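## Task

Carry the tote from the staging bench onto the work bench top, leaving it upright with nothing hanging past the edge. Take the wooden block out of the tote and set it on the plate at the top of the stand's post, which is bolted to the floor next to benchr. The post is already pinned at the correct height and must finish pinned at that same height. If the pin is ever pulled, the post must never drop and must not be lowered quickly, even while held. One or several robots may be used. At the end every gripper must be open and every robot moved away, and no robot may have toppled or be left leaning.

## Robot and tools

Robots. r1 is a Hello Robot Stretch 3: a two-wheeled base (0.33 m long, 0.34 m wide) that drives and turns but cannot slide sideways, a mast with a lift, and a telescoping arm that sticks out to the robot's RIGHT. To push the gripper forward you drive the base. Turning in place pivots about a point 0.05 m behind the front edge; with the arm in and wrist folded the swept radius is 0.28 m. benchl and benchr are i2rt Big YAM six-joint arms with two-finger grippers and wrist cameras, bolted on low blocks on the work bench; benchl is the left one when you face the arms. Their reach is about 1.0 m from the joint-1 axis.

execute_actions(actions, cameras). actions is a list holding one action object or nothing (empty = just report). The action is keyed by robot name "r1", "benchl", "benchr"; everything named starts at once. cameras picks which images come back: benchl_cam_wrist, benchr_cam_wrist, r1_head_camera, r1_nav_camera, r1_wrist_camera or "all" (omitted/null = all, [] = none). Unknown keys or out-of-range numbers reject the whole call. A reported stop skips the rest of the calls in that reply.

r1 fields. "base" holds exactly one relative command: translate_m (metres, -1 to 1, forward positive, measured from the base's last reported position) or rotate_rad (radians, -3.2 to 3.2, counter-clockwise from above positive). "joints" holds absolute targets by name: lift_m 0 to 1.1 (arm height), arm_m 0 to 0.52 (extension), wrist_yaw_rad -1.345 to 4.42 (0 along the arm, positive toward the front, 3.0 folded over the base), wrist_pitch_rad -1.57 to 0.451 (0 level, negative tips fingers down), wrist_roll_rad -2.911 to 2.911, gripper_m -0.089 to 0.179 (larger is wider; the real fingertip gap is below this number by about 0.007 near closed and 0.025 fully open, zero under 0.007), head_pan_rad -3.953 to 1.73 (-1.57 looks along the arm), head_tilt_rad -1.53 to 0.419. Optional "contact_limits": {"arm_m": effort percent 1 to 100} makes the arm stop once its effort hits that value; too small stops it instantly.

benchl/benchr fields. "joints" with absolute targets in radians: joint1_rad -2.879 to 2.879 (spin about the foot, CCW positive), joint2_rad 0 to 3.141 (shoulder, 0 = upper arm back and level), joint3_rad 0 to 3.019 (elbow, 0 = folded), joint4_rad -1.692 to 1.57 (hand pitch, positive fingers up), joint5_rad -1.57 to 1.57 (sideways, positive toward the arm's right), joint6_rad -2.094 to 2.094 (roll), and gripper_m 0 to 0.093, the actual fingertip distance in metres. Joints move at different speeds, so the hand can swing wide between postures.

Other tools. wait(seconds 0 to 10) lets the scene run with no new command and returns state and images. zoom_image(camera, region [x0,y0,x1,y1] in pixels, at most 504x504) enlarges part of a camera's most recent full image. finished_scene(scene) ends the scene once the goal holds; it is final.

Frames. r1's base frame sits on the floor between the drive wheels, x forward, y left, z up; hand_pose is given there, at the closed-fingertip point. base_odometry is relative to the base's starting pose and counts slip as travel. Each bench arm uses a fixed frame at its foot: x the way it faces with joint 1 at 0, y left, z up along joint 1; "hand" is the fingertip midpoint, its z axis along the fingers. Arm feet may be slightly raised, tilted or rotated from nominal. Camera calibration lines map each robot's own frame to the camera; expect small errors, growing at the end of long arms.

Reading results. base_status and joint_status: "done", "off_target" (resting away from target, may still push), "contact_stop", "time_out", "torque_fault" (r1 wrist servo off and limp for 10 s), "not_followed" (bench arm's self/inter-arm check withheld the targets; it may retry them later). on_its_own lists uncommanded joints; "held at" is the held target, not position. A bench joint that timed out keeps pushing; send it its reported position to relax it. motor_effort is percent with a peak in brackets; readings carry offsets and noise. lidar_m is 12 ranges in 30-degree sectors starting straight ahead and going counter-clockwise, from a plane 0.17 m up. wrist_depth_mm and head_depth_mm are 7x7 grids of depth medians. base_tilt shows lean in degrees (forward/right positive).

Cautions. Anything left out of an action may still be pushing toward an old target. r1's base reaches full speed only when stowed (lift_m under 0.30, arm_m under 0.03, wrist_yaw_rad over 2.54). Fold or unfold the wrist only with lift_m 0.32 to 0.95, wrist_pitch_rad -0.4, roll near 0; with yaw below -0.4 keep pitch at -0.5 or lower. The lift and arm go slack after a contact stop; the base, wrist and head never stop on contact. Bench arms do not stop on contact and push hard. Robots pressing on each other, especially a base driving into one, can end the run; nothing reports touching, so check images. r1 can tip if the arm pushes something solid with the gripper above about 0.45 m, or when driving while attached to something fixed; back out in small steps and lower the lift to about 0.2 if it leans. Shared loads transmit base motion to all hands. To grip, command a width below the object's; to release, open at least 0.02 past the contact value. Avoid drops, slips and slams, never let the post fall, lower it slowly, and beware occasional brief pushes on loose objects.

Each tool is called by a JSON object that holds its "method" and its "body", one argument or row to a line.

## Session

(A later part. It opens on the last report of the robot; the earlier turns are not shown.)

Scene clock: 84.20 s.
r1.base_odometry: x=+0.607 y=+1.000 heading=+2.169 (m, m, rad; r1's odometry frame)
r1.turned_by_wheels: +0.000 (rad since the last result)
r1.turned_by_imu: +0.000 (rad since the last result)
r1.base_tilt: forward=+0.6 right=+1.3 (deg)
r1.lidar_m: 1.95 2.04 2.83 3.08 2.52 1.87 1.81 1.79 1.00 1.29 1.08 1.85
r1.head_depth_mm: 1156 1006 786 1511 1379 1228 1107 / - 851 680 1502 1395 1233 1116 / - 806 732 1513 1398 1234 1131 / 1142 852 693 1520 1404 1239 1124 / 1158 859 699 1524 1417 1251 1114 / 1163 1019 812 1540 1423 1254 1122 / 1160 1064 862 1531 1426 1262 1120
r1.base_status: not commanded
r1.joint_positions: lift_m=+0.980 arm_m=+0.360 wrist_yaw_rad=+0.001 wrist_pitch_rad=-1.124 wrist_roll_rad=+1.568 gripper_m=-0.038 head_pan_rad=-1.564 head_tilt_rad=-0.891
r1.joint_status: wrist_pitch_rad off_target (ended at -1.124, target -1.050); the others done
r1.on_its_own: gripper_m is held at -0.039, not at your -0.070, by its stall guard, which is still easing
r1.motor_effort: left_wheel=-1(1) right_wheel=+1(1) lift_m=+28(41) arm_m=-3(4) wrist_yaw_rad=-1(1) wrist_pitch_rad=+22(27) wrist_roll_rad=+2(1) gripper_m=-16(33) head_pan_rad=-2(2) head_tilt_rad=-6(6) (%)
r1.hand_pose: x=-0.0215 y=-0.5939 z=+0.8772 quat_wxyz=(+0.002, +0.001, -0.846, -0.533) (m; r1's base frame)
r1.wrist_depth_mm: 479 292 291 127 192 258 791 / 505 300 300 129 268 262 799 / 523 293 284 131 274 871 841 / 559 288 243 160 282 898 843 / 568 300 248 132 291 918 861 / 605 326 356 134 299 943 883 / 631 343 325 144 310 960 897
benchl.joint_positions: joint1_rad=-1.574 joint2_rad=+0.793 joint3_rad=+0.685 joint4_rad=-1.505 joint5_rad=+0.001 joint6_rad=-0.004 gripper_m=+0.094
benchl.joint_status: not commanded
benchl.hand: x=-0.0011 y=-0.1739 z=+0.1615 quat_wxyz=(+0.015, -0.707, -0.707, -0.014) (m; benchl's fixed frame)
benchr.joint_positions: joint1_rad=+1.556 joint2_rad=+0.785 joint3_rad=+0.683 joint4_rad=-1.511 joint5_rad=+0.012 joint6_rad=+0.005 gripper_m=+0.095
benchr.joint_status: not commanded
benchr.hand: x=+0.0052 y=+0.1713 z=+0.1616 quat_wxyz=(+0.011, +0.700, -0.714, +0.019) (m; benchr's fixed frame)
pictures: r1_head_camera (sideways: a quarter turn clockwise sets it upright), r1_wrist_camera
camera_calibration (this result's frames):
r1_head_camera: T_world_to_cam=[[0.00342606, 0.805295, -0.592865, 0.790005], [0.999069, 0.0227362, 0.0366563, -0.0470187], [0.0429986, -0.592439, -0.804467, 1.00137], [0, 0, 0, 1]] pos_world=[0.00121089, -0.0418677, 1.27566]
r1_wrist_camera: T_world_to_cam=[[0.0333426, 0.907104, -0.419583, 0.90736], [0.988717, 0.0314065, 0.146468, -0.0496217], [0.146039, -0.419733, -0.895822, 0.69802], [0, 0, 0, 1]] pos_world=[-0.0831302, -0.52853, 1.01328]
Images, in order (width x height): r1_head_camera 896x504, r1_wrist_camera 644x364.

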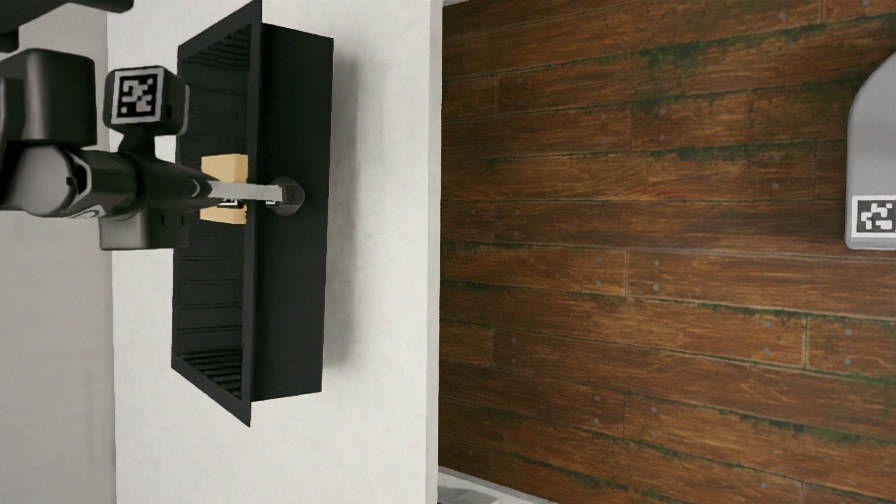

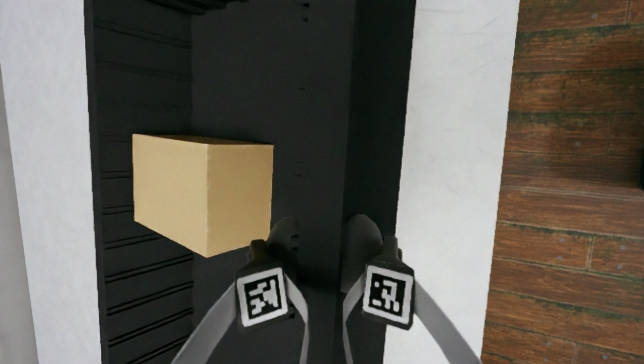

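{"method": "execute_actions", "body": {
  "actions": [
    {"r1":{"joints":{"lift_m":1.02,"wrist_pitch_rad":-0.8,"arm_m":0.33,"gripper_m":-0.045}}}
  ],
  "cameras": ["r1_head_camera","r1_wrist_camera"]
}}

Scene clock: 86.63 s.
r1.base_odometry: x=+0.607 y=+1.000 heading=+2.169 (m, m, rad; r1's odometry frame)
r1.turned_by_wheels: +0.000 (rad since the last result)
r1.turned_by_imu: +0.000 (rad since the last result)
r1.base_tilt: forward=+0.6 right=+1.4 (deg)
r1.lidar_m: 1.96 2.05 2.84 3.08 2.53 1.87 1.81 1.79 1.00 1.29 1.08 1.86
r1.head_depth_mm: 1098 640 807 1509 1391 1226 1091 / - 648 813 1498 1394 1235 1114 / - 651 837 1509 1398 1231 1133 / 1085 656 844 1526 1402 1242 1125 / 1082 661 852 1540 1411 1251 1113 / 1118 653 859 1533 1414 1256 1116 / 1161 1057 860 1522 1430 1258 1129
r1.base_status: not commanded
r1.joint_positions: lift_m=+1.019 arm_m=+0.330 wrist_yaw_rad=+0.001 wrist_pitch_rad=-0.899 wrist_roll_rad=+1.568 gripper_m=-0.037 head_pan_rad=-1.564 head_tilt_rad=-0.891
r1.joint_status: wrist_pitch_rad off_target (ended at -0.899, target -0.800); gripper_m off_target (ended at -0.037, target -0.045); the others done
r1.on_its_own: gripper_m is held at -0.038, not at your -0.045, by its stall guard, which is still easing
r1.motor_effort: left_wheel=-1(0) right_wheel=+1(1) lift_m=+49(52) arm_m=-3(4) wrist_yaw_rad=+0(0) wrist_pitch_rad=+29(35) wrist_roll_rad=+1(1) gripper_m=-25(83) head_pan_rad=-2(1) head_tilt_rad=-6(6) (%)
r1.hand_pose: x=-0.0214 y=-0.6156 z=+0.9424 quat_wxyz=(+0.002, +0.001, -0.901, -0.435) (m; r1's base frame)
r1.wrist_depth_mm: 599 288 300 126 186 294 264 / 607 298 307 151 195 298 273 / 618 305 294 133 329 299 278 / 613 298 253 136 336 308 810 / 634 311 256 133 350 312 816 / 634 340 368 136 360 319 836 / 637 339 332 182 369 324 865
benchl.joint_positions: joint1_rad=-1.574 joint2_rad=+0.793 joint3_rad=+0.685 joint4_rad=-1.505 joint5_rad=+0.001 joint6_rad=-0.004 gripper_m=+0.094
benchl.joint_status: not commanded
benchl.hand: x=-0.0011 y=-0.1739 z=+0.1615 quat_wxyz=(+0.015, -0.707, -0.707, -0.014) (m; benchl's fixed frame)
benchr.joint_positions: joint1_rad=+1.556 joint2_rad=+0.785 joint3_rad=+0.683 joint4_rad=-1.511 joint5_rad=+0.012 joint6_rad=+0.005 gripper_m=+0.095
benchr.joint_status: not commanded
benchr.hand: x=+0.0052 y=+0.1713 z=+0.1616 quat_wxyz=(+0.011, +0.700, -0.714, +0.019) (m; benchr's fixed frame)
pictures: r1_head_camera (sideways: a quarter turn clockwise sets it upright), r1_wrist_camera
camera_calibration (this result's frames):
r1_head_camera: T_world_to_cam=[[0.00342606, 0.805295, -0.592865, 0.790005], [0.999069, 0.0227362, 0.0366563, -0.0470187], [0.0429986, -0.592439, -0.804467, 1.00137], [0, 0, 0, 1]] pos_world=[0.00121089, -0.0418677, 1.27566]
r1_wrist_camera: T_world_to_cam=[[0.033254, 0.790447, -0.611627, 1.06357], [0.98869, 0.0635259, 0.135854, -0.0287574], [0.146239, -0.609227, -0.779395, 0.520894], [0, 0, 0, 1]] pos_world=[-0.0831109, -0.521523, 1.06039]
Images, in order (width x height): r1_head_camera 896x504, r1_wrist_camera 644x364.

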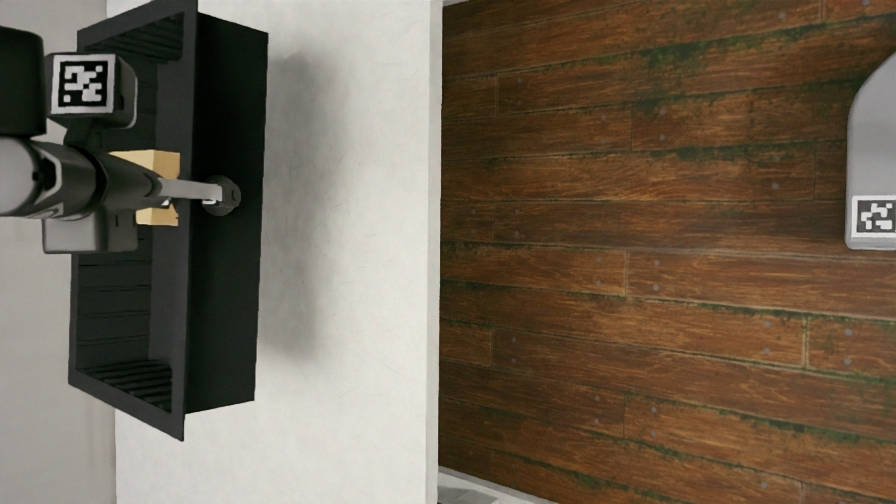

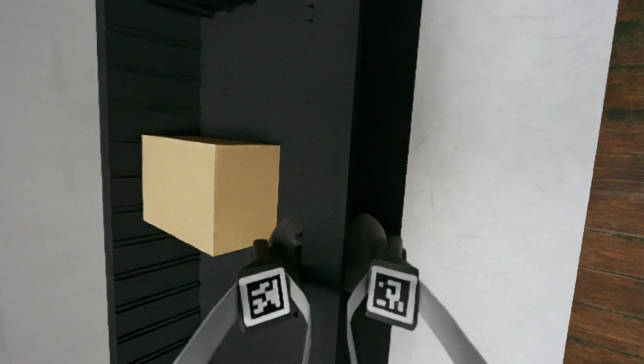

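{"method": "wait", "body": {
  "seconds": 10
}}

Scene clock: 97.10 s.
r1.base_odometry: x=+0.607 y=+1.000 heading=+2.169 (m, m, rad; r1's odometry frame)
r1.turned_by_wheels: +0.000 (rad since the last result)
r1.turned_by_imu: +0.000 (rad since the last result)
r1.base_tilt: forward=+0.6 right=+1.2 (deg)
r1.lidar_m: 1.96 2.04 2.83 3.07 2.52 1.87 1.81 1.79 1.00 1.28 1.09 1.86
r1.head_depth_mm: 1112 642 806 1487 1388 1221 1094 / - 646 811 1499 1385 1233 1119 / - 651 837 1523 1405 1234 1132 / 1084 655 842 1535 1400 1239 1129 / 1086 660 855 1523 1411 1245 1115 / 1115 654 854 1529 1427 1259 1120 / 1166 1061 863 1518 1426 1256 1120
r1.base_status: not commanded
r1.joint_positions: lift_m=+1.019 arm_m=+0.330 wrist_yaw_rad=+0.001 wrist_pitch_rad=-0.899 wrist_roll_rad=+1.568 gripper_m=-0.031 head_pan_rad=-1.564 head_tilt_rad=-0.891
r1.joint_status: wrist_pitch_rad off_target (ended at -0.899, target -0.800); gripper_m off_target (ended at -0.037, target -0.045); the others done
r1.on_its_own: gripper_m is held at -0.032, not at your -0.045, by its stall guard, which is not easing now
r1.motor_effort: left_wheel=-1(0) right_wheel=+2(1) lift_m=+49(52) arm_m=-3(4) wrist_yaw_rad=+0(0) wrist_pitch_rad=+29(35) wrist_roll_rad=+1(1) gripper_m=-29(83) head_pan_rad=-1(1) head_tilt_rad=-6(6) (%)
r1.hand_pose: x=-0.0214 y=-0.6156 z=+0.9424 quat_wxyz=(+0.002, +0.001, -0.901, -0.435) (m; r1's base frame)
r1.wrist_depth_mm: 587 296 300 145 182 294 264 / 606 305 316 131 191 296 275 / 615 307 295 133 327 302 279 / 620 307 249 158 336 306 811 / 628 318 255 136 352 312 827 / 645 345 374 136 355 320 833 / 656 357 338 147 378 321 890
benchl.joint_positions: joint1_rad=-1.574 joint2_rad=+0.793 joint3_rad=+0.685 joint4_rad=-1.505 joint5_rad=+0.001 joint6_rad=-0.004 gripper_m=+0.094
benchl.joint_status: not commanded
benchl.hand: x=-0.0011 y=-0.1739 z=+0.1615 quat_wxyz=(+0.015, -0.707, -0.707, -0.014) (m; benchl's fixed frame)
benchr.joint_positions: joint1_rad=+1.556 joint2_rad=+0.785 joint3_rad=+0.683 joint4_rad=-1.511 joint5_rad=+0.012 joint6_rad=+0.005 gripper_m=+0.095
benchr.joint_status: not commanded
benchr.hand: x=+0.0052 y=+0.1713 z=+0.1616 quat_wxyz=(+0.011, +0.700, -0.714, +0.019) (m; benchr's fixed frame)
wait: 10.00 s; at rest from the start
pictures: benchl_cam_wrist, benchr_cam_wrist, r1_head_camera (sideways: a quarter turn clockwise sets it upright), r1_nav_camera (sideways: a quarter turn counterclockwise sets it upright), r1_wrist_camera
camera_calibration (this result's frames):
r1_head_camera: T_world_to_cam=[[0.00342596, 0.805295, -0.592865, 0.790005], [0.999069, 0.0227363, 0.0366563, -0.0470187], [0.0429987, -0.592439, -0.804467, 1.00137], [0, 0, 0, 1]] pos_world=[0.00121089, -0.0418677, 1.27566]
r1_nav_camera: T_world_to_cam=[[-0.0300052, -0.798787, 0.600866, -0.741194], [-0.999501, 0.0180227, -0.0259525, 0.0922715], [0.00990125, -0.601344, -0.798929, 0.994816], [0, 0, 0, 1]] pos_world=[0.0601358, 0.00450756, 1.24254]
r1_wrist_camera: T_world_to_cam=[[0.0332543, 0.790447, -0.611627, 1.06357], [0.98869, 0.0635257, 0.135854, -0.0287577], [0.146239, -0.609227, -0.779395, 0.520894], [0, 0, 0, 1]] pos_world=[-0.0831109, -0.521522, 1.06039]
Images, in order (width x height): benchl_cam_wrist 504x504, benchr_cam_wrist 504x504, r1_head_camera 896x504, r1_nav_camera 672x504, r1_wrist_camera 644x364.

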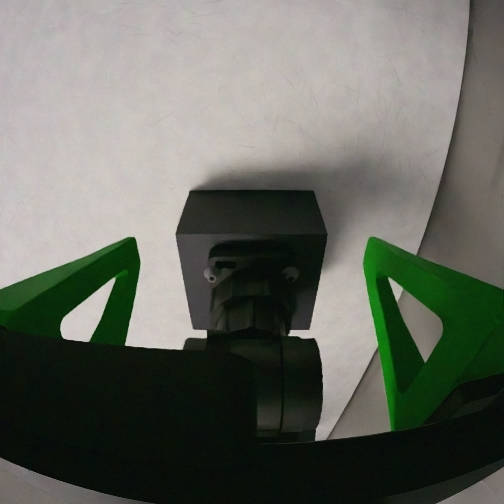

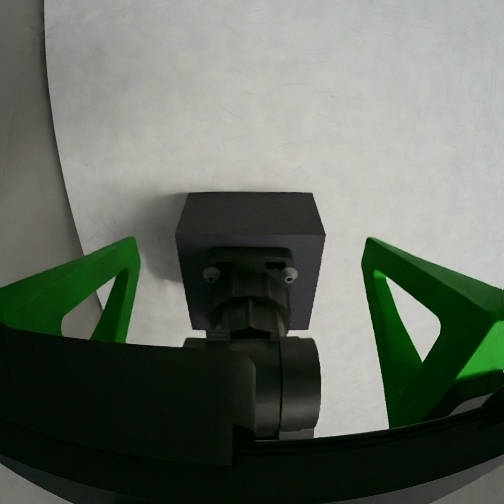

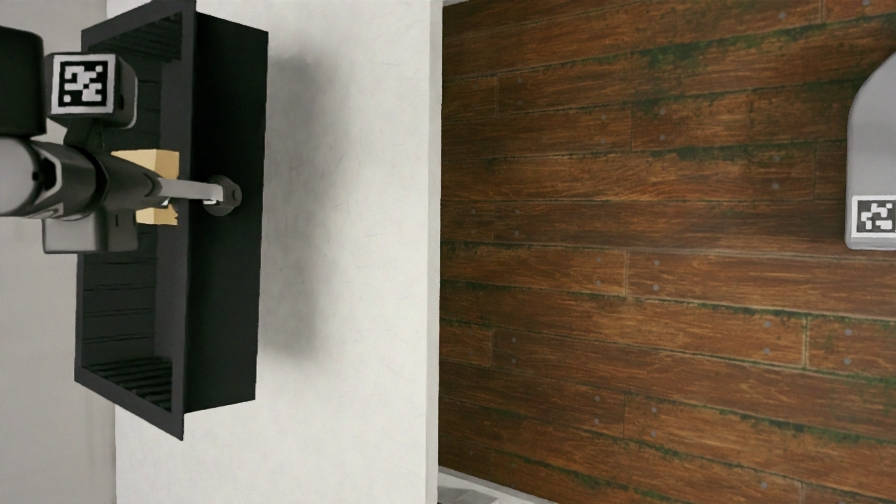

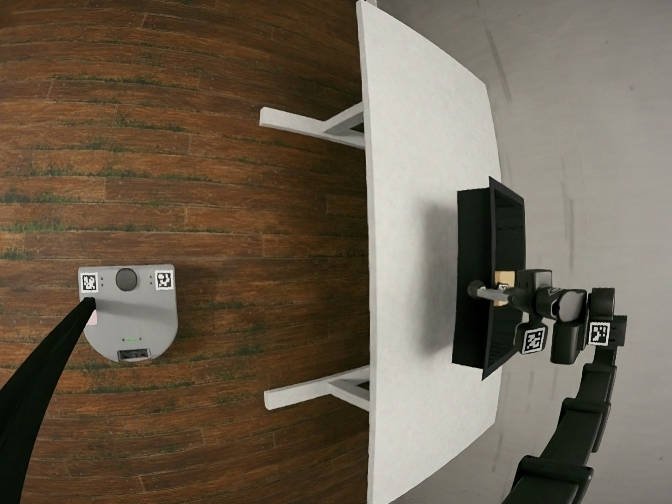

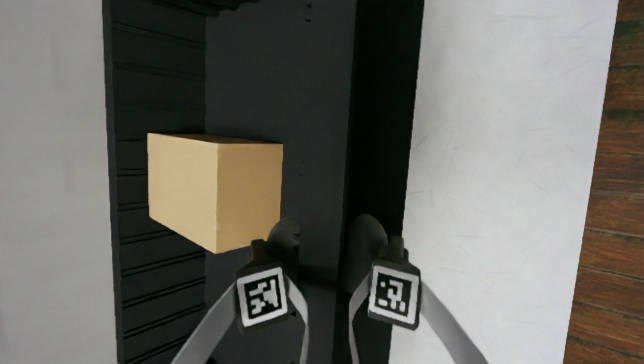

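{"method": "execute_actions", "body": {
  "actions": [
    {"r1":{"joints":{"lift_m":1.05,"arm_m":0.08,"head_pan_rad":-1.57},"base":{"rotate_rad":1.571}}}
  ],
  "cameras": ["r1_head_camera"]
}}

{"method": "execute_actions", "body": {
  "actions": [
    {"r1":{"joints":{"head_pan_rad":0,"head_tilt_rad":-0.6},"base":{"translate_m":1.0}}}
  ],
  "cameras": ["r1_head_camera","r1_wrist_camera"]
}}

Scene clock: 103.63 s.
r1.base_odometry: x=+0.607 y=+1.000 heading=-2.543 (m, m, rad; r1's odometry frame)
r1.turned_by_wheels: +1.571 (rad since the last result)
r1.turned_by_imu: +1.585 (rad since the last result)
r1.base_tilt: forward=+0.7 right=+1.3 (deg)
r1.lidar_m: 3.17 2.50 1.87 1.81 1.78 1.00 1.29 1.09 1.87 1.96 2.04 2.84
r1.head_depth_mm: - - 424 1496 1390 1229 1101 / - - 442 1515 1392 1230 1118 / - - - 1550 1404 1244 1137 / 1776 616 453 1564 1396 1239 1128 / 1771 620 575 1566 1416 1246 1121 / 1808 601 562 1577 1423 1253 1119 / 1798 1993 468 1620 1422 1256 1130
r1.base_status: done
r1.joint_positions: lift_m=+1.049 arm_m=+0.080 wrist_yaw_rad=+0.002 wrist_pitch_rad=-0.896 wrist_roll_rad=+1.571 gripper_m=-0.031 head_pan_rad=-1.564 head_tilt_rad=-0.891
r1.joint_status: all done
r1.on_its_own: gripper_m is held at -0.032, not at your -0.045, by its stall guard, which is not easing now
r1.motor_effort: left_wheel=-3(8) right_wheel=+5(14) lift_m=+49(52) arm_m=-4(6) wrist_yaw_rad=-2(5) wrist_pitch_rad=+28(29) wrist_roll_rad=-1(1) gripper_m=-28(28) head_pan_rad=-1(0) head_tilt_rad=-6(5) (%)
r1.hand_pose: x=-0.0212 y=-0.3664 z=+0.9728 quat_wxyz=(+0.001, +0.001, -0.901, -0.433) (m; r1's base frame)
r1.wrist_depth_mm: - 301 308 129 180 960 848 / - 308 316 150 190 979 822 / - 306 293 133 - - 879 / - 307 251 136 - - 883 / - 325 256 137 - - 847 / - 347 371 135 - - 927 / - 357 341 149 - - 919
benchl.joint_positions: joint1_rad=-1.574 joint2_rad=+0.793 joint3_rad=+0.685 joint4_rad=-1.505 joint5_rad=+0.001 joint6_rad=-0.004 gripper_m=+0.094
benchl.joint_status: not commanded
benchl.hand: x=-0.0011 y=-0.1739 z=+0.1615 quat_wxyz=(+0.015, -0.707, -0.707, -0.014) (m; benchl's fixed frame)
benchr.joint_positions: joint1_rad=+1.556 joint2_rad=+0.785 joint3_rad=+0.683 joint4_rad=-1.511 joint5_rad=+0.012 joint6_rad=+0.005 gripper_m=+0.095
benchr.joint_status: not commanded
benchr.hand: x=+0.0052 y=+0.1713 z=+0.1616 quat_wxyz=(+0.011, +0.700, -0.714, +0.019) (m; benchr's fixed frame)
pictures: r1_head_camera (sideways: a quarter turn clockwise sets it upright)
camera_calibration (this result's frames):
r1_head_camera: T_world_to_cam=[[0.00342606, 0.805295, -0.592865, 0.790005], [0.999069, 0.0227362, 0.0366563, -0.0470187], [0.0429986, -0.592439, -0.804467, 1.00137], [0, 0, 0, 1]] pos_world=[0.00121089, -0.0418677, 1.27566]
Images, in order (width x height): r1_head_camera 896x504.

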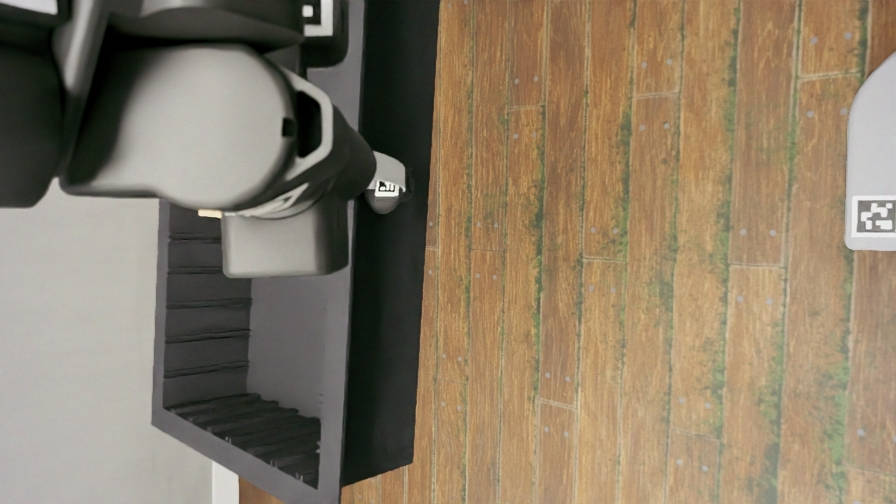

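Scene clock: 115.30 s.
r1.base_odometry: x=-0.219 y=+0.436 heading=-2.543 (m, m, rad; r1's odometry frame)
r1.turned_by_wheels: +0.000 (rad since the last result)
r1.turned_by_imu: +0.001 (rad since the last result)
r1.base_tilt: forward=+0.7 right=+1.4 (deg)
r1.lidar_m: 2.09 2.20 1.84 1.79 1.87 1.92 2.29 1.99 2.04 1.98 2.06 2.22
r1.head_depth_mm: 2048 2176 2570 2159 1707 1413 1210 / 2033 2136 2537 2179 1721 1406 1212 / 2057 2002 2572 2218 1738 1421 1215 / 2065 2197 2598 2241 1744 1429 1213 / 2087 2212 2594 2204 1749 1441 1221 / 2108 2024 2605 2244 1746 1445 1226 / 2024 2241 2530 2240 1762 1445 1220
r1.base_status: done
r1.joint_positions: lift_m=+1.049 arm_m=+0.080 wrist_yaw_rad=+0.001 wrist_pitch_rad=-0.896 wrist_roll_rad=+1.571 gripper_m=-0.031 head_pan_rad=-0.007 head_tilt_rad=-0.606
r1.joint_status: all done
r1.on_its_own: gripper_m is held at -0.032, not at your -0.045, by its stall guard, which is not easing now
r1.motor_effort: left_wheel=-3(5) right_wheel=+5(11) lift_m=+49(49) arm_m=-4(3) wrist_yaw_rad=-2(2) wrist_pitch_rad=+28(28) wrist_roll_rad=-1(1) gripper_m=-28(28) head_pan_rad=+3(30) head_tilt_rad=+4(32) (%)
r1.hand_pose: x=-0.0213 y=-0.3664 z=+0.9728 quat_wxyz=(+0.000, +0.000, -0.901, -0.433) (m; r1's base frame)
r1.wrist_depth_mm: - 296 301 146 182 958 830 / - 310 319 132 191 976 838 / - 304 299 134 - - 839 / - 310 251 157 - - 867 / - 328 257 137 - - 870 / - 344 365 135 - - 890 / - 349 341 149 - - 907
benchl.joint_positions: joint1_rad=-1.574 joint2_rad=+0.793 joint3_rad=+0.685 joint4_rad=-1.505 joint5_rad=+0.001 joint6_rad=-0.004 gripper_m=+0.094
benchl.joint_status: not commanded
benchl.hand: x=-0.0011 y=-0.1739 z=+0.1615 quat_wxyz=(+0.015, -0.707, -0.707, -0.014) (m; benchl's fixed frame)
benchr.joint_positions: joint1_rad=+1.556 joint2_rad=+0.785 joint3_rad=+0.683 joint4_rad=-1.511 joint5_rad=+0.012 joint6_rad=+0.005 gripper_m=+0.095
benchr.joint_status: not commanded
benchr.hand: x=+0.0052 y=+0.1713 z=+0.1616 quat_wxyz=(+0.011, +0.700, -0.714, +0.019) (m; benchr's fixed frame)
pictures: r1_head_camera (sideways: a quarter turn clockwise sets it upright), r1_wrist_camera
camera_calibration (this result's frames):
r1_head_camera: T_world_to_cam=[[-0.60628, 0.0135481, -0.795136, 1.05732], [-0.0180694, 0.999362, 0.0308056, -0.0332098], [0.795046, 0.0330445, -0.605648, 0.738204], [0, 0, 0, 1]] pos_world=[0.0535236, -0.00552964, 1.28883]
r1_wrist_camera: T_world_to_cam=[[0.0365592, 0.788404, -0.61407, 0.886848], [0.988501, 0.0616935, 0.13806, -0.0516586], [0.146731, -0.612056, -0.777083, 0.693211], [0, 0, 0, 1]] pos_world=[-0.0830733, -0.271725, 1.0904]
Images, in order (width x height): r1_head_camera 896x504, r1_wrist_camera 644x364.

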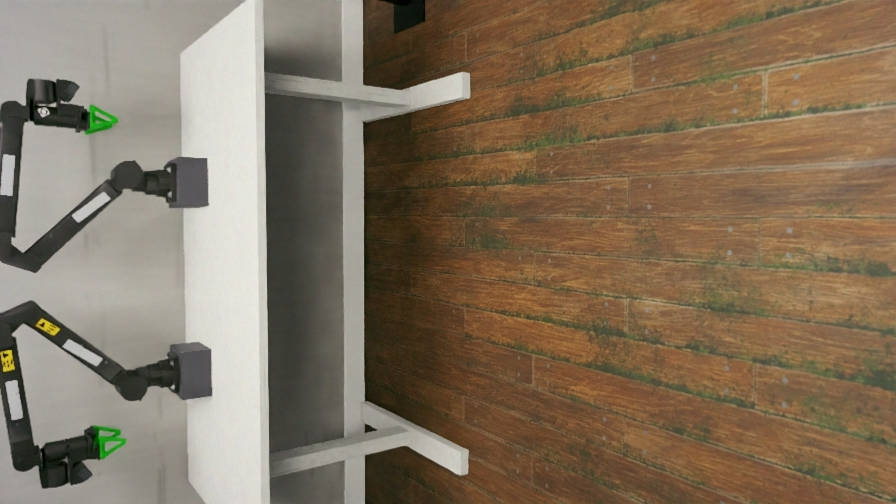

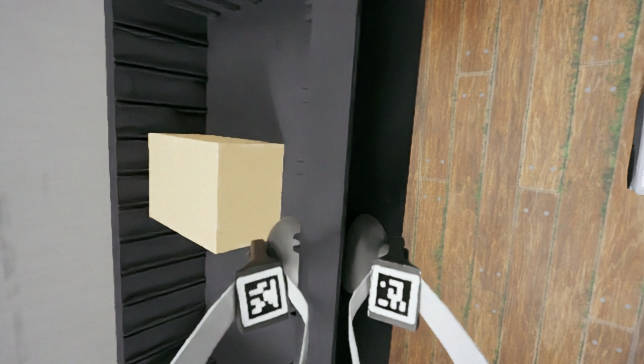

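{"method": "execute_actions", "body": {
  "actions": [
    {"r1":{"base":{"translate_m":1.0}}}
  ],
  "cameras": []
}}

{"method": "execute_actions", "body": {
  "actions": [
    {"r1":{"joints":{"head_pan_rad":-1.57,"head_tilt_rad":-0.8},"base":{"rotate_rad":1.571}}}
  ],
  "cameras": ["r1_head_camera","r1_nav_camera","r1_wrist_camera"]
}}

Scene clock: 129.77 s.
r1.base_odometry: x=-1.046 y=-0.127 heading=-2.543 (m, m, rad; r1's odometry frame)
r1.turned_by_wheels: +0.000 (rad since the last result)
r1.turned_by_imu: +0.001 (rad since the last result)
r1.base_tilt: forward=+0.7 right=+1.3 (deg)
r1.lidar_m: 1.47 1.30 1.82 1.76 1.84 2.57 2.90 2.78 2.07 2.00 2.04 1.12
r1.head_depth_mm: 1012 1323 1323 972 1516 1401 1197 / 1213 1332 1193 974 1680 1422 1204 / 1217 1284 1196 982 1696 1429 1218 / 1004 1363 1357 986 1685 1438 1221 / 1221 1373 1372 994 1701 1439 1218 / 1010 1374 1319 1001 1700 1436 1228 / 1243 1164 1204 1008 1699 1456 1226
r1.base_status: done
r1.joint_positions: lift_m=+1.049 arm_m=+0.080 wrist_yaw_rad=+0.001 wrist_pitch_rad=-0.896 wrist_roll_rad=+1.571 gripper_m=-0.031 head_pan_rad=-0.007 head_tilt_rad=-0.606
r1.joint_status: not commanded
r1.on_its_own: gripper_m is held at -0.032, not at your -0.045, by its stall guard, which is not easing now
r1.motor_effort: left_wheel=-4(3) right_wheel=+5(10) lift_m=+49(49) arm_m=-3(3) wrist_yaw_rad=-1(2) wrist_pitch_rad=+28(28) wrist_roll_rad=-1(1) gripper_m=-29(29) head_pan_rad=+3(3) head_tilt_rad=+4(4) (%)
r1.hand_pose: x=-0.0213 y=-0.3664 z=+0.9728 quat_wxyz=(+0.000, +0.000, -0.901, -0.433) (m; r1's base frame)
r1.wrist_depth_mm: - 297 299 145 181 966 850 / - 304 317 132 191 959 820 / - 303 296 133 - 980 875 / - 306 249 157 - - 897 / - 323 258 136 - - 869 / - 345 372 136 - - 887 / - 352 343 149 - - 911
benchl.joint_positions: joint1_rad=-1.574 joint2_rad=+0.793 joint3_rad=+0.685 joint4_rad=-1.505 joint5_rad=+0.001 joint6_rad=-0.004 gripper_m=+0.094
benchl.joint_status: not commanded
benchl.hand: x=-0.0011 y=-0.1739 z=+0.1615 quat_wxyz=(+0.015, -0.707, -0.707, -0.014) (m; benchl's fixed frame)
benchr.joint_positions: joint1_rad=+1.556 joint2_rad=+0.785 joint3_rad=+0.683 joint4_rad=-1.511 joint5_rad=+0.012 joint6_rad=+0.005 gripper_m=+0.095
benchr.joint_status: not commanded
benchr.hand: x=+0.0052 y=+0.1713 z=+0.1616 quat_wxyz=(+0.011, +0.700, -0.714, +0.019) (m; benchr's fixed frame)
pictures: none
No camera images: the call's "cameras" was empty. Leave "cameras" out to get every camera's image.

Scene clock: 133.20 s.
r1.base_odometry: x=-1.046 y=-0.127 heading=-0.972 (m, m, rad; r1's odometry frame)
r1.turned_by_wheels: +1.571 (rad since the last result)
r1.turned_by_imu: +1.585 (rad since the last result)
r1.base_tilt: forward=+0.8 right=+1.4 (deg)
r1.lidar_m: 1.76 1.84 2.59 2.91 2.76 2.06 2.01 2.03 1.12 1.47 1.30 1.81
r1.head_depth_mm: - - - 454 1470 1271 1121 / - - - 462 1478 1272 1127 / - - - 481 1493 1291 1135 / 1271 1256 632 472 1491 1291 1139 / 1283 1276 642 479 1506 1291 1139 / 1293 1227 624 485 1508 1308 1142 / 1077 1144 533 489 1521 1310 1145
r1.base_status: done
r1.joint_positions: lift_m=+1.049 arm_m=+0.080 wrist_yaw_rad=+0.002 wrist_pitch_rad=-0.896 wrist_roll_rad=+1.571 gripper_m=-0.031 head_pan_rad=-1.563 head_tilt_rad=-0.790
r1.joint_status: all done
r1.on_its_own: gripper_m is held at -0.032, not at your -0.045, by its stall guard, which is not easing now
r1.motor_effort: left_wheel=-3(7) right_wheel=+5(10) lift_m=+49(49) arm_m=-3(3) wrist_yaw_rad=-2(3) wrist_pitch_rad=+28(28) wrist_roll_rad=-1(1) gripper_m=-28(28) head_pan_rad=-1(30) head_tilt_rad=-6(28) (%)
r1.hand_pose: x=-0.0212 y=-0.3663 z=+0.9728 quat_wxyz=(+0.001, +0.001, -0.901, -0.434) (m; r1's base frame)
r1.wrist_depth_mm: 941 299 308 128 179 981 852 / 756 305 322 150 189 977 836 / 957 305 292 133 - 992 870 / 987 311 249 135 - 986 836 / - 326 258 136 - - 884 / - 343 372 135 - - 882 / 843 357 340 149 - - 897
benchl.joint_positions: joint1_rad=-1.574 joint2_rad=+0.793 joint3_rad=+0.685 joint4_rad=-1.505 joint5_rad=+0.001 joint6_rad=-0.004 gripper_m=+0.094
benchl.joint_status: not commanded
benchl.hand: x=-0.0011 y=-0.1739 z=+0.1615 quat_wxyz=(+0.015, -0.707, -0.707, -0.014) (m; benchl's fixed frame)
benchr.joint_positions: joint1_rad=+1.556 joint2_rad=+0.785 joint3_rad=+0.683 joint4_rad=-1.511 joint5_rad=+0.012 joint6_rad=+0.005 gripper_m=+0.095
benchr.joint_status: not commanded
benchr.hand: x=+0.0052 y=+0.1713 z=+0.1616 quat_wxyz=(+0.011, +0.700, -0.714, +0.019) (m; benchr's fixed frame)
pictures: r1_head_camera (sideways: a quarter turn clockwise sets it upright), r1_nav_camera (sideways: a quarter turn counterclockwise sets it upright), r1_wrist_camera
camera_calibration (this result's frames):
r1_head_camera: T_world_to_cam=[[0.00337093, 0.741743, -0.670675, 0.891388], [0.999025, 0.0270229, 0.0349077, -0.0447467], [0.0440161, -0.670139, -0.740929, 0.918745], [0, 0, 0, 1]] pos_world=[0.00125864, -0.0442854, 1.28012]
r1_nav_camera: T_world_to_cam=[[-0.0299607, -0.734485, 0.677964, -0.841651], [-0.999491, 0.0146041, -0.0283481, 0.0953938], [0.0109201, -0.678468, -0.734549, 0.911094], [0, 0, 0, 1]] pos_world=[0.0601795, -0.0014248, 1.24256]
r1_wrist_camera: T_world_to_cam=[[0.0360247, 0.78862, -0.613825, 0.886587], [0.988459, 0.0623189, 0.138077, -0.0515395], [0.147143, -0.611715, -0.777273, 0.693528], [0, 0, 0, 1]] pos_world=[-0.083042, -0.271727, 1.09039]
Images, in order (width x height): r1_head_camera 896x504, r1_nav_camera 672x504, r1_wrist_camera 644x364.

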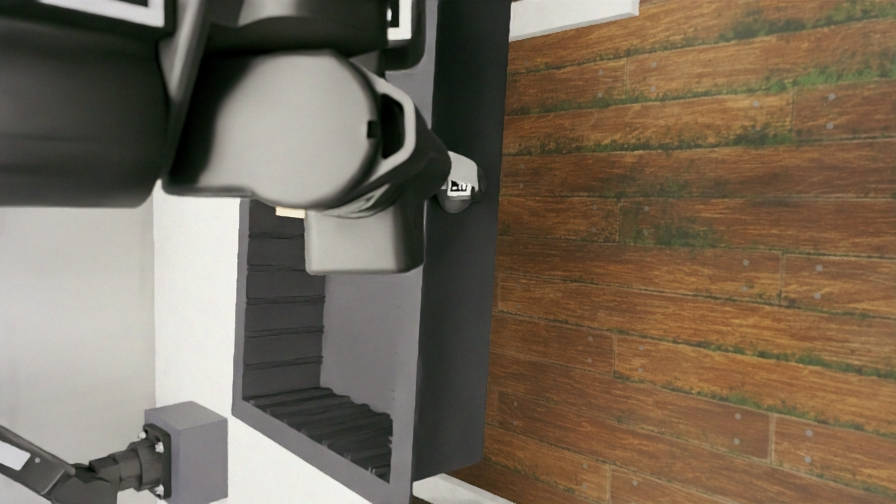

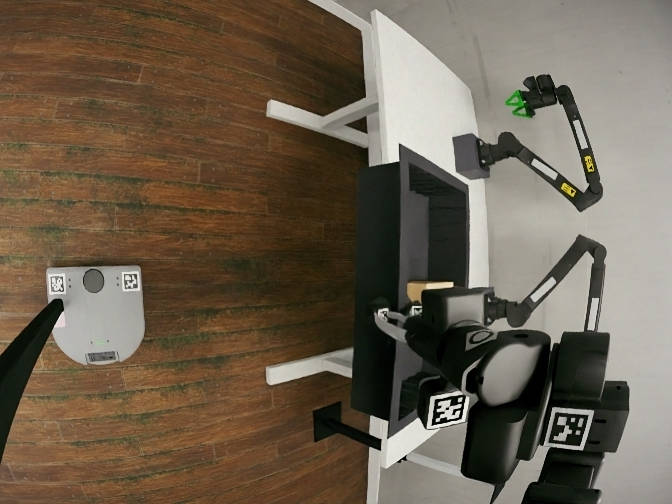

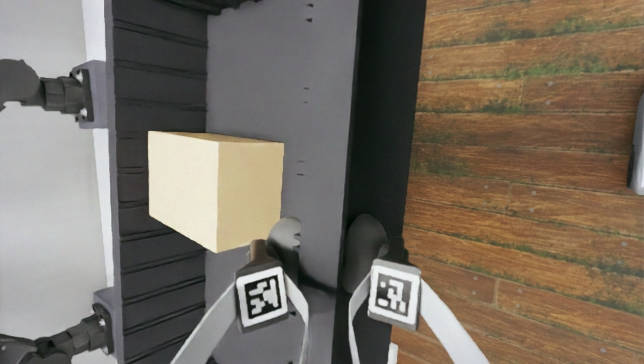

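{"method": "execute_actions", "body": {
  "actions": [
    {"r1":{"joints":{"arm_m":0.32,"lift_m":1.0}}}
  ],
  "cameras": ["r1_head_camera","r1_wrist_camera"]
}}

Scene clock: 137.00 s.
r1.base_odometry: x=-1.046 y=-0.127 heading=-0.972 (m, m, rad; r1's odometry frame)
r1.turned_by_wheels: +0.000 (rad since the last result)
r1.turned_by_imu: +0.000 (rad since the last result)
r1.base_tilt: forward=+0.5 right=+1.4 (deg)
r1.lidar_m: 1.76 1.84 2.59 2.91 2.75 2.06 2.00 2.03 1.12 1.47 1.30 1.81
r1.head_depth_mm: 1243 1173 688 1620 1462 1272 1122 / - - 678 1711 1478 1281 1121 / - - 675 1725 1478 1285 1127 / 1275 1319 681 1734 1489 1297 1135 / 1285 868 684 1734 1491 1294 1141 / 1284 1226 892 1751 1513 1308 1141 / 1081 1142 988 1749 1515 1305 1141
r1.base_status: not commanded
r1.joint_positions: lift_m=+1.000 arm_m=+0.320 wrist_yaw_rad=+0.001 wrist_pitch_rad=-0.899 wrist_roll_rad=+1.571 gripper_m=-0.031 head_pan_rad=-1.563 head_tilt_rad=-0.790
r1.joint_status: all done
r1.on_its_own: gripper_m is held at -0.032, not at your -0.045, by its stall guard, which is not easing now
r1.motor_effort: left_wheel=-3(3) right_wheel=+5(5) lift_m=+28(42) arm_m=+3(5) wrist_yaw_rad=-1(2) wrist_pitch_rad=+29(29) wrist_roll_rad=-1(1) gripper_m=-28(29) head_pan_rad=-2(2) head_tilt_rad=-7(6) (%)
r1.hand_pose: x=-0.0214 y=-0.6050 z=+0.9231 quat_wxyz=(+0.000, +0.000, -0.900, -0.435) (m; r1's base frame)
r1.wrist_depth_mm: 747 300 305 146 183 907 786 / 536 307 318 132 191 919 797 / 762 306 299 133 - 965 841 / 783 309 250 158 - 969 857 / 819 320 255 137 - 985 832 / 821 347 364 135 - - 854 / 833 352 340 148 - - 881
benchl.joint_positions: joint1_rad=-1.574 joint2_rad=+0.793 joint3_rad=+0.685 joint4_rad=-1.505 joint5_rad=+0.001 joint6_rad=-0.004 gripper_m=+0.094
benchl.joint_status: not commanded
benchl.hand: x=-0.0011 y=-0.1739 z=+0.1615 quat_wxyz=(+0.015, -0.707, -0.707, -0.014) (m; benchl's fixed frame)
benchr.joint_positions: joint1_rad=+1.556 joint2_rad=+0.785 joint3_rad=+0.683 joint4_rad=-1.511 joint5_rad=+0.012 joint6_rad=+0.005 gripper_m=+0.095
benchr.joint_status: not commanded
benchr.hand: x=+0.0052 y=+0.1713 z=+0.1616 quat_wxyz=(+0.011, +0.700, -0.714, +0.019) (m; benchr's fixed frame)
pictures: r1_head_camera (sideways: a quarter turn clockwise sets it upright), r1_wrist_camera
camera_calibration (this result's frames):
r1_head_camera: T_world_to_cam=[[0.00342741, 0.741814, -0.670597, 0.891286], [0.999027, 0.0269424, 0.0349097, -0.0447493], [0.043964, -0.670064, -0.741, 0.918837], [0, 0, 0, 1]] pos_world=[0.00125521, -0.0442827, 1.28011]
r1_wrist_camera: T_world_to_cam=[[0.0369789, 0.790634, -0.611172, 1.04314], [0.988534, 0.0606561, 0.138278, -0.030819], [0.146399, -0.609278, -0.779326, 0.512232], [0, 0, 0, 1]] pos_world=[-0.0830986, -0.51078, 1.04099]
Images, in order (width x height): r1_head_camera 896x504, r1_wrist_camera 644x364.

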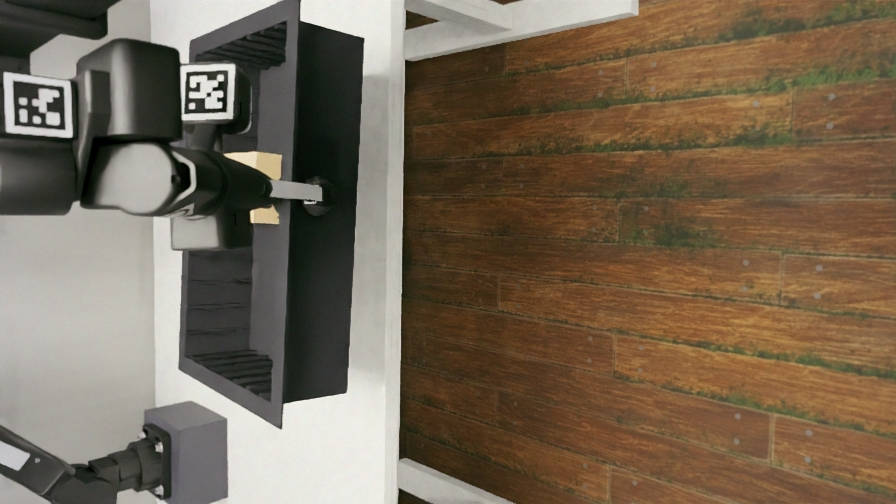

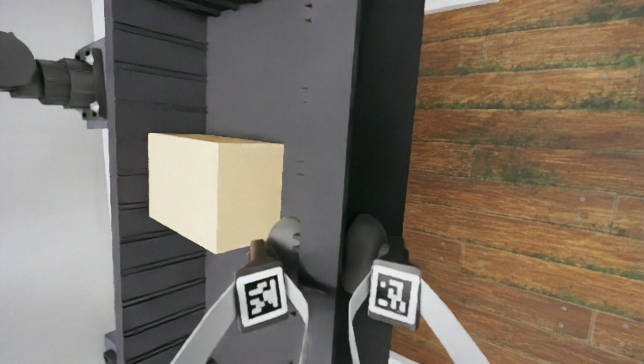

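{"method": "execute_actions", "body": {
  "actions": [
    {"r1":{"joints":{"arm_m":0.415}}}
  ],
  "cameras": []
}}

{"method": "execute_actions", "body": {
  "actions": [
    {"r1":{"joints":{"lift_m":0.89}}}
  ],
  "cameras": ["r1_head_camera","r1_wrist_camera"]
}}

Scene clock: 148.63 s.
r1.base_odometry: x=-1.046 y=-0.127 heading=-0.972 (m, m, rad; r1's odometry frame)
r1.turned_by_wheels: +0.000 (rad since the last result)
r1.turned_by_imu: +0.000 (rad since the last result)
r1.base_tilt: forward=+0.7 right=+1.3 (deg)
r1.lidar_m: 1.76 1.85 2.58 2.91 2.75 2.07 2.01 2.03 1.12 1.47 1.30 1.81
r1.head_depth_mm: 1299 1151 916 1625 1457 1273 1121 / - 906 869 1706 1470 1277 1128 / - 810 876 1717 1488 1298 1131 / 1280 905 878 1726 1497 1297 1133 / 1281 897 909 1730 1493 1288 1138 / 1285 1192 951 1755 1526 1299 1134 / 1080 1144 991 1744 1519 1307 1149
r1.base_status: not commanded
r1.joint_positions: lift_m=+1.000 arm_m=+0.415 wrist_yaw_rad=+0.001 wrist_pitch_rad=-0.899 wrist_roll_rad=+1.571 gripper_m=-0.031 head_pan_rad=-1.563 head_tilt_rad=-0.790
r1.joint_status: all done
r1.on_its_own: gripper_m is held at -0.032, not at your -0.045, by its stall guard, which is not easing now
r1.motor_effort: left_wheel=-3(3) right_wheel=+5(5) lift_m=+28(28) arm_m=+3(3) wrist_yaw_rad=-1(1) wrist_pitch_rad=+29(29) wrist_roll_rad=-1(1) gripper_m=-28(28) head_pan_rad=-1(2) head_tilt_rad=-6(6) (%)
r1.hand_pose: x=-0.0214 y=-0.7001 z=+0.9231 quat_wxyz=(+0.000, +0.000, -0.900, -0.435) (m; r1's base frame)
r1.wrist_depth_mm: 655 297 301 146 182 909 780 / 468 307 320 132 191 914 795 / 695 307 296 133 312 981 820 / 710 308 249 158 321 960 838 / 712 322 256 137 336 969 888 / 767 344 370 135 347 961 854 / 725 354 341 148 355 - 866
benchl.joint_positions: joint1_rad=-1.574 joint2_rad=+0.793 joint3_rad=+0.685 joint4_rad=-1.505 joint5_rad=+0.001 joint6_rad=-0.004 gripper_m=+0.094
benchl.joint_status: not commanded
benchl.hand: x=-0.0011 y=-0.1739 z=+0.1615 quat_wxyz=(+0.015, -0.707, -0.707, -0.014) (m; benchl's fixed frame)
benchr.joint_positions: joint1_rad=+1.556 joint2_rad=+0.785 joint3_rad=+0.683 joint4_rad=-1.511 joint5_rad=+0.012 joint6_rad=+0.005 gripper_m=+0.095
benchr.joint_status: not commanded
benchr.hand: x=+0.0052 y=+0.1713 z=+0.1616 quat_wxyz=(+0.011, +0.700, -0.714, +0.019) (m; benchr's fixed frame)
pictures: none
No camera images: the call's "cameras" was empty. Leave "cameras" out to get every camera's image.

Scene clock: 150.47 s.
r1.base_odometry: x=-1.046 y=-0.127 heading=-0.972 (m, m, rad; r1's odometry frame)
r1.turned_by_wheels: +0.000 (rad since the last result)
r1.turned_by_imu: +0.000 (rad since the last result)
r1.base_tilt: forward=+0.6 right=+1.3 (deg)
r1.lidar_m: 1.76 1.85 2.59 2.91 2.76 2.07 2.01 2.03 1.12 1.47 1.29 1.82
r1.head_depth_mm: 1249 1336 - 1675 1453 1279 1123 / 1020 - 819 1714 1477 1281 1128 / 1270 - 806 1713 1486 1291 1134 / 1272 1271 823 1733 1492 1290 1136 / 1276 1266 877 1724 1501 1295 1135 / 1293 1230 951 1748 1511 1298 1141 / 1082 1143 985 1745 1504 1303 1146
r1.base_status: not commanded
r1.joint_positions: lift_m=+0.890 arm_m=+0.415 wrist_yaw_rad=+0.001 wrist_pitch_rad=-0.899 wrist_roll_rad=+1.571 gripper_m=-0.031 head_pan_rad=-1.563 head_tilt_rad=-0.790
r1.joint_status: all done
r1.on_its_own: gripper_m is held at -0.032, not at your -0.045, by its stall guard, which is not easing now
r1.motor_effort: left_wheel=-3(3) right_wheel=+5(5) lift_m=+28(27) arm_m=+3(3) wrist_yaw_rad=-1(1) wrist_pitch_rad=+29(29) wrist_roll_rad=-1(1) gripper_m=-29(28) head_pan_rad=-2(2) head_tilt_rad=-6(6) (%)
r1.hand_pose: x=-0.0214 y=-0.7001 z=+0.8131 quat_wxyz=(+0.000, +0.000, -0.900, -0.435) (m; r1's base frame)
r1.wrist_depth_mm: 416 302 302 145 183 789 686 / 424 302 319 131 189 830 711 / 653 303 297 133 222 817 717 / 689 309 250 136 234 853 745 / 718 321 259 136 944 898 750 / 710 348 365 135 - 919 781 / 724 352 338 148 257 894 752
benchl.joint_positions: joint1_rad=-1.574 joint2_rad=+0.793 joint3_rad=+0.685 joint4_rad=-1.505 joint5_rad=+0.001 joint6_rad=-0.004 gripper_m=+0.094
benchl.joint_status: not commanded
benchl.hand: x=-0.0011 y=-0.1739 z=+0.1615 quat_wxyz=(+0.015, -0.707, -0.707, -0.014) (m; benchl's fixed frame)
benchr.joint_positions: joint1_rad=+1.556 joint2_rad=+0.785 joint3_rad=+0.683 joint4_rad=-1.511 joint5_rad=+0.012 joint6_rad=+0.005 gripper_m=+0.095
benchr.joint_status: not commanded
benchr.hand: x=+0.0052 y=+0.1713 z=+0.1616 quat_wxyz=(+0.011, +0.700, -0.714, +0.019) (m; benchr's fixed frame)
pictures: r1_head_camera (sideways: a quarter turn clockwise sets it upright), r1_wrist_camera
camera_calibration (this result's frames):
r1_head_camera: T_world_to_cam=[[0.00342785, 0.741815, -0.670596, 0.891284], [0.999027, 0.0269418, 0.0349097, -0.0447493], [0.0439636, -0.670063, -0.741001, 0.918838], [0, 0, 0, 1]] pos_world=[0.00125519, -0.0442827, 1.28011]
r1_wrist_camera: T_world_to_cam=[[0.0369821, 0.790462, -0.611393, 1.05116], [0.988534, 0.060691, 0.138261, -0.00981097], [0.146397, -0.609496, -0.779155, 0.368336], [0, 0, 0, 1]] pos_world=[-0.0830988, -0.60581, 0.93102]
Images, in order (width x height): r1_head_camera 896x504, r1_wrist_camera 644x364.

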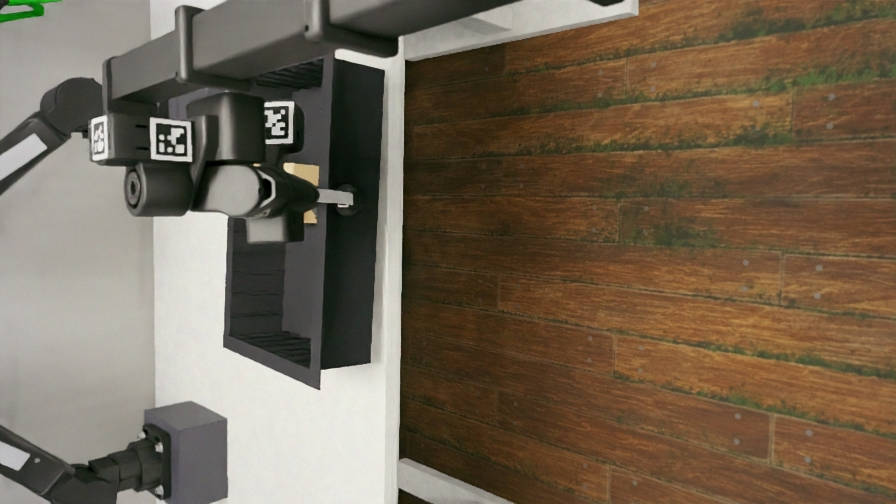

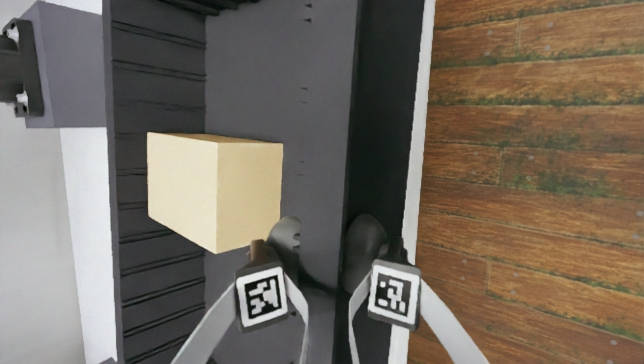

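{"method": "execute_actions", "body": {
  "actions": [
    {"r1":{"joints":{"arm_m":0.47,"lift_m":0.865}}}
  ],
  "cameras": ["r1_head_camera","r1_wrist_camera"]
}}

Scene clock: 152.73 s.
r1.base_odometry: x=-1.046 y=-0.127 heading=-0.972 (m, m, rad; r1's odometry frame)
r1.turned_by_wheels: +0.000 (rad since the last result)
r1.turned_by_imu: +0.000 (rad since the last result)
r1.base_tilt: forward=+0.8 right=+1.3 (deg)
r1.lidar_m: 1.76 1.85 2.60 2.91 2.75 2.07 2.01 2.02 1.13 1.47 1.30 1.81
r1.head_depth_mm: 1254 1288 - 1672 1438 1270 1123 / 1021 - 870 1707 1477 1274 1119 / 1269 - 877 1718 1497 1288 1131 / 1277 1260 889 1719 1488 1290 1136 / 1291 1274 906 1740 1493 1301 1139 / 1288 1231 976 1750 1493 1301 1149 / 1087 1150 991 1754 1520 1303 1144
r1.base_status: not commanded
r1.joint_positions: lift_m=+0.865 arm_m=+0.470 wrist_yaw_rad=+0.001 wrist_pitch_rad=-0.888 wrist_roll_rad=+1.571 gripper_m=-0.031 head_pan_rad=-1.563 head_tilt_rad=-0.790
r1.joint_status: all done
r1.on_its_own: gripper_m is held at -0.032, not at your -0.045, by its stall guard, which is not easing now
r1.motor_effort: left_wheel=-3(3) right_wheel=+4(5) lift_m=+26(28) arm_m=+3(4) wrist_yaw_rad=-1(1) wrist_pitch_rad=+26(29) wrist_roll_rad=-1(1) gripper_m=-28(29) head_pan_rad=-2(2) head_tilt_rad=-6(6) (%)
r1.hand_pose: x=-0.0214 y=-0.7574 z=+0.7898 quat_wxyz=(+0.000, +0.000, -0.903, -0.430) (m; r1's base frame)
r1.wrist_depth_mm: 361 291 284 120 176 166 676 / 370 298 290 126 180 173 717 / 578 287 275 129 185 177 721 / 642 283 243 132 189 794 713 / 670 307 249 131 197 783 747 / 679 328 358 136 196 805 752 / 690 345 333 187 213 845 753
benchl.joint_positions: joint1_rad=-1.574 joint2_rad=+0.793 joint3_rad=+0.685 joint4_rad=-1.505 joint5_rad=+0.001 joint6_rad=-0.004 gripper_m=+0.094
benchl.joint_status: not commanded
benchl.hand: x=-0.0011 y=-0.1739 z=+0.1615 quat_wxyz=(+0.015, -0.707, -0.707, -0.014) (m; benchl's fixed frame)
benchr.joint_positions: joint1_rad=+1.556 joint2_rad=+0.785 joint3_rad=+0.683 joint4_rad=-1.511 joint5_rad=+0.012 joint6_rad=+0.005 gripper_m=+0.095
benchr.joint_status: not commanded
benchr.hand: x=+0.0052 y=+0.1713 z=+0.1616 quat_wxyz=(+0.011, +0.700, -0.714, +0.019) (m; benchr's fixed frame)
pictures: r1_head_camera (sideways: a quarter turn clockwise sets it upright), r1_wrist_camera
camera_calibration (this result's frames):
r1_head_camera: T_world_to_cam=[[0.00342797, 0.741822, -0.670588, 0.891274], [0.999027, 0.0269411, 0.0349099, -0.0447496], [0.0439634, -0.670055, -0.741008, 0.918848], [0, 0, 0, 1]] pos_world=[0.00125517, -0.0442825, 1.28011]
r1_wrist_camera: T_world_to_cam=[[0.0370195, 0.783654, -0.620093, 1.08393], [0.988536, 0.0621746, 0.13759, -0.0014396], [0.146377, -0.618078, -0.772369, 0.303303], [0, 0, 0, 1]] pos_world=[-0.0831, -0.661869, 0.906595]
Images, in order (width x height): r1_head_camera 896x504, r1_wrist_camera 644x364.

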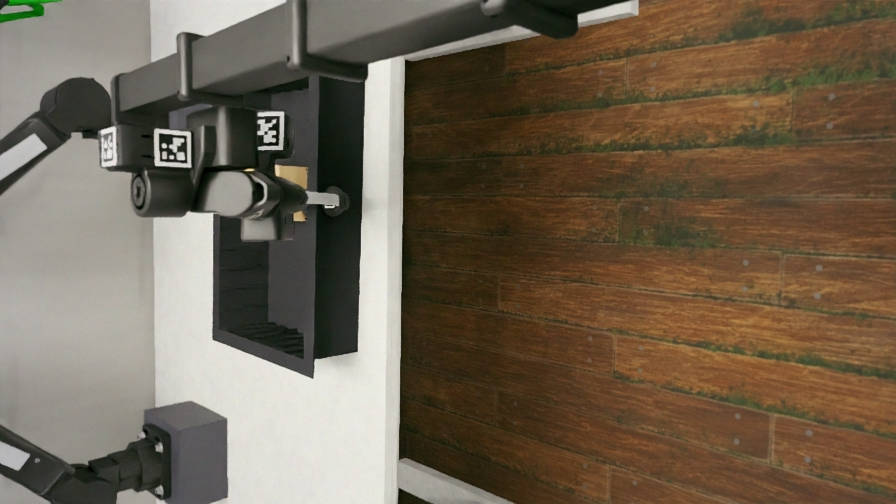

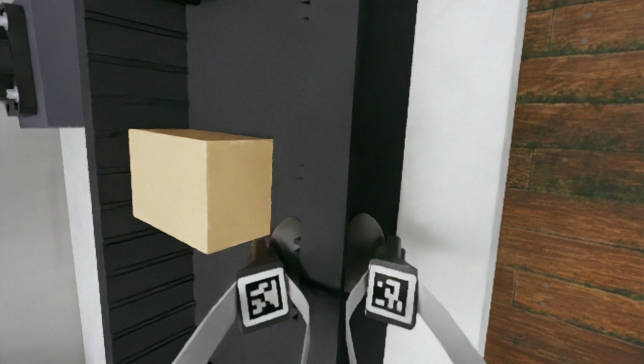

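Far side touching. Lower a bit, release.

{"method": "execute_actions", "body": {
  "actions": [
    {"r1":{"joints":{"lift_m":0.845}}}
  ],
  "cameras": []
}}

{"method": "execute_actions", "body": {
  "actions": [
    {"r1":{"joints":{"gripper_m":0.05,"wrist_pitch_rad":-0.95}}}
  ],
  "cameras": ["r1_head_camera","r1_wrist_camera"]
}}

{"method": "execute_actions", "body": {
  "actions": [
    {"r1":{"joints":{"lift_m":1.0}}}
  ],
  "cameras": ["r1_head_camera","r1_wrist_camera"]
}}

Scene clock: 154.47 s.
r1.base_odometry: x=-1.046 y=-0.127 heading=-0.972 (m, m, rad; r1's odometry frame)
r1.turned_by_wheels: +0.000 (rad since the last result)
r1.turned_by_imu: +0.000 (rad since the last result)
r1.base_tilt: forward=+0.7 right=+1.2 (deg)
r1.lidar_m: 1.76 1.84 2.59 2.90 2.76 2.07 2.01 2.02 1.12 1.47 1.30 1.81
r1.head_depth_mm: 1258 1278 - - 1439 1267 1122 / 1041 - 871 1709 1478 1276 1130 / 1265 - 875 1716 1487 1289 1132 / 1278 1262 889 1712 1497 1295 1132 / 1283 1272 900 1737 1506 1298 1138 / 1289 1231 981 1763 1509 1294 1141 / 1079 1140 990 1771 1512 1298 1152
r1.base_status: not commanded
r1.joint_positions: lift_m=+0.848 arm_m=+0.470 wrist_yaw_rad=+0.001 wrist_pitch_rad=-0.840 wrist_roll_rad=+1.571 gripper_m=-0.028 head_pan_rad=-1.563 head_tilt_rad=-0.790
r1.joint_status: lift_m contact_stop (moved -0.017 of -0.020)
r1.on_its_own: gripper_m is held at -0.028, not at your -0.045, by its stall guard, which is still easing; lift_m is slack since a contact_stop, until your next command for it
r1.motor_effort: left_wheel=-4(3) right_wheel=+4(4) lift_m=+32(31) arm_m=+4(3) wrist_yaw_rad=-1(1) wrist_pitch_rad=+12(26) wrist_roll_rad=-1(1) gripper_m=-13(27) head_pan_rad=-1(1) head_tilt_rad=-6(6) (%)
r1.hand_pose: x=-0.0214 y=-0.7676 z=+0.7796 quat_wxyz=(+0.000, +0.000, -0.913, -0.408) (m; r1's base frame)
r1.wrist_depth_mm: 367 296 285 121 173 151 683 / 374 301 291 124 177 154 669 / 622 299 275 146 181 159 697 / 656 298 245 153 187 165 694 / 662 317 248 135 193 168 704 / 665 344 376 138 186 175 722 / 694 347 336 175 207 179 728
benchl.joint_positions: joint1_rad=-1.574 joint2_rad=+0.793 joint3_rad=+0.685 joint4_rad=-1.505 joint5_rad=+0.001 joint6_rad=-0.004 gripper_m=+0.094
benchl.joint_status: not commanded
benchl.hand: x=-0.0011 y=-0.1739 z=+0.1615 quat_wxyz=(+0.015, -0.707, -0.707, -0.014) (m; benchl's fixed frame)
benchr.joint_positions: joint1_rad=+1.556 joint2_rad=+0.785 joint3_rad=+0.683 joint4_rad=-1.511 joint5_rad=+0.012 joint6_rad=+0.005 gripper_m=+0.095
benchr.joint_status: not commanded
benchr.hand: x=+0.0052 y=+0.1713 z=+0.1616 quat_wxyz=(+0.011, +0.700, -0.714, +0.019) (m; benchr's fixed frame)
pictures: none
No camera images: the call's "cameras" was empty. Leave "cameras" out to get every camera's image.

not run: a stop came earlier in this reply.

not run: a stop came earlier in this reply.


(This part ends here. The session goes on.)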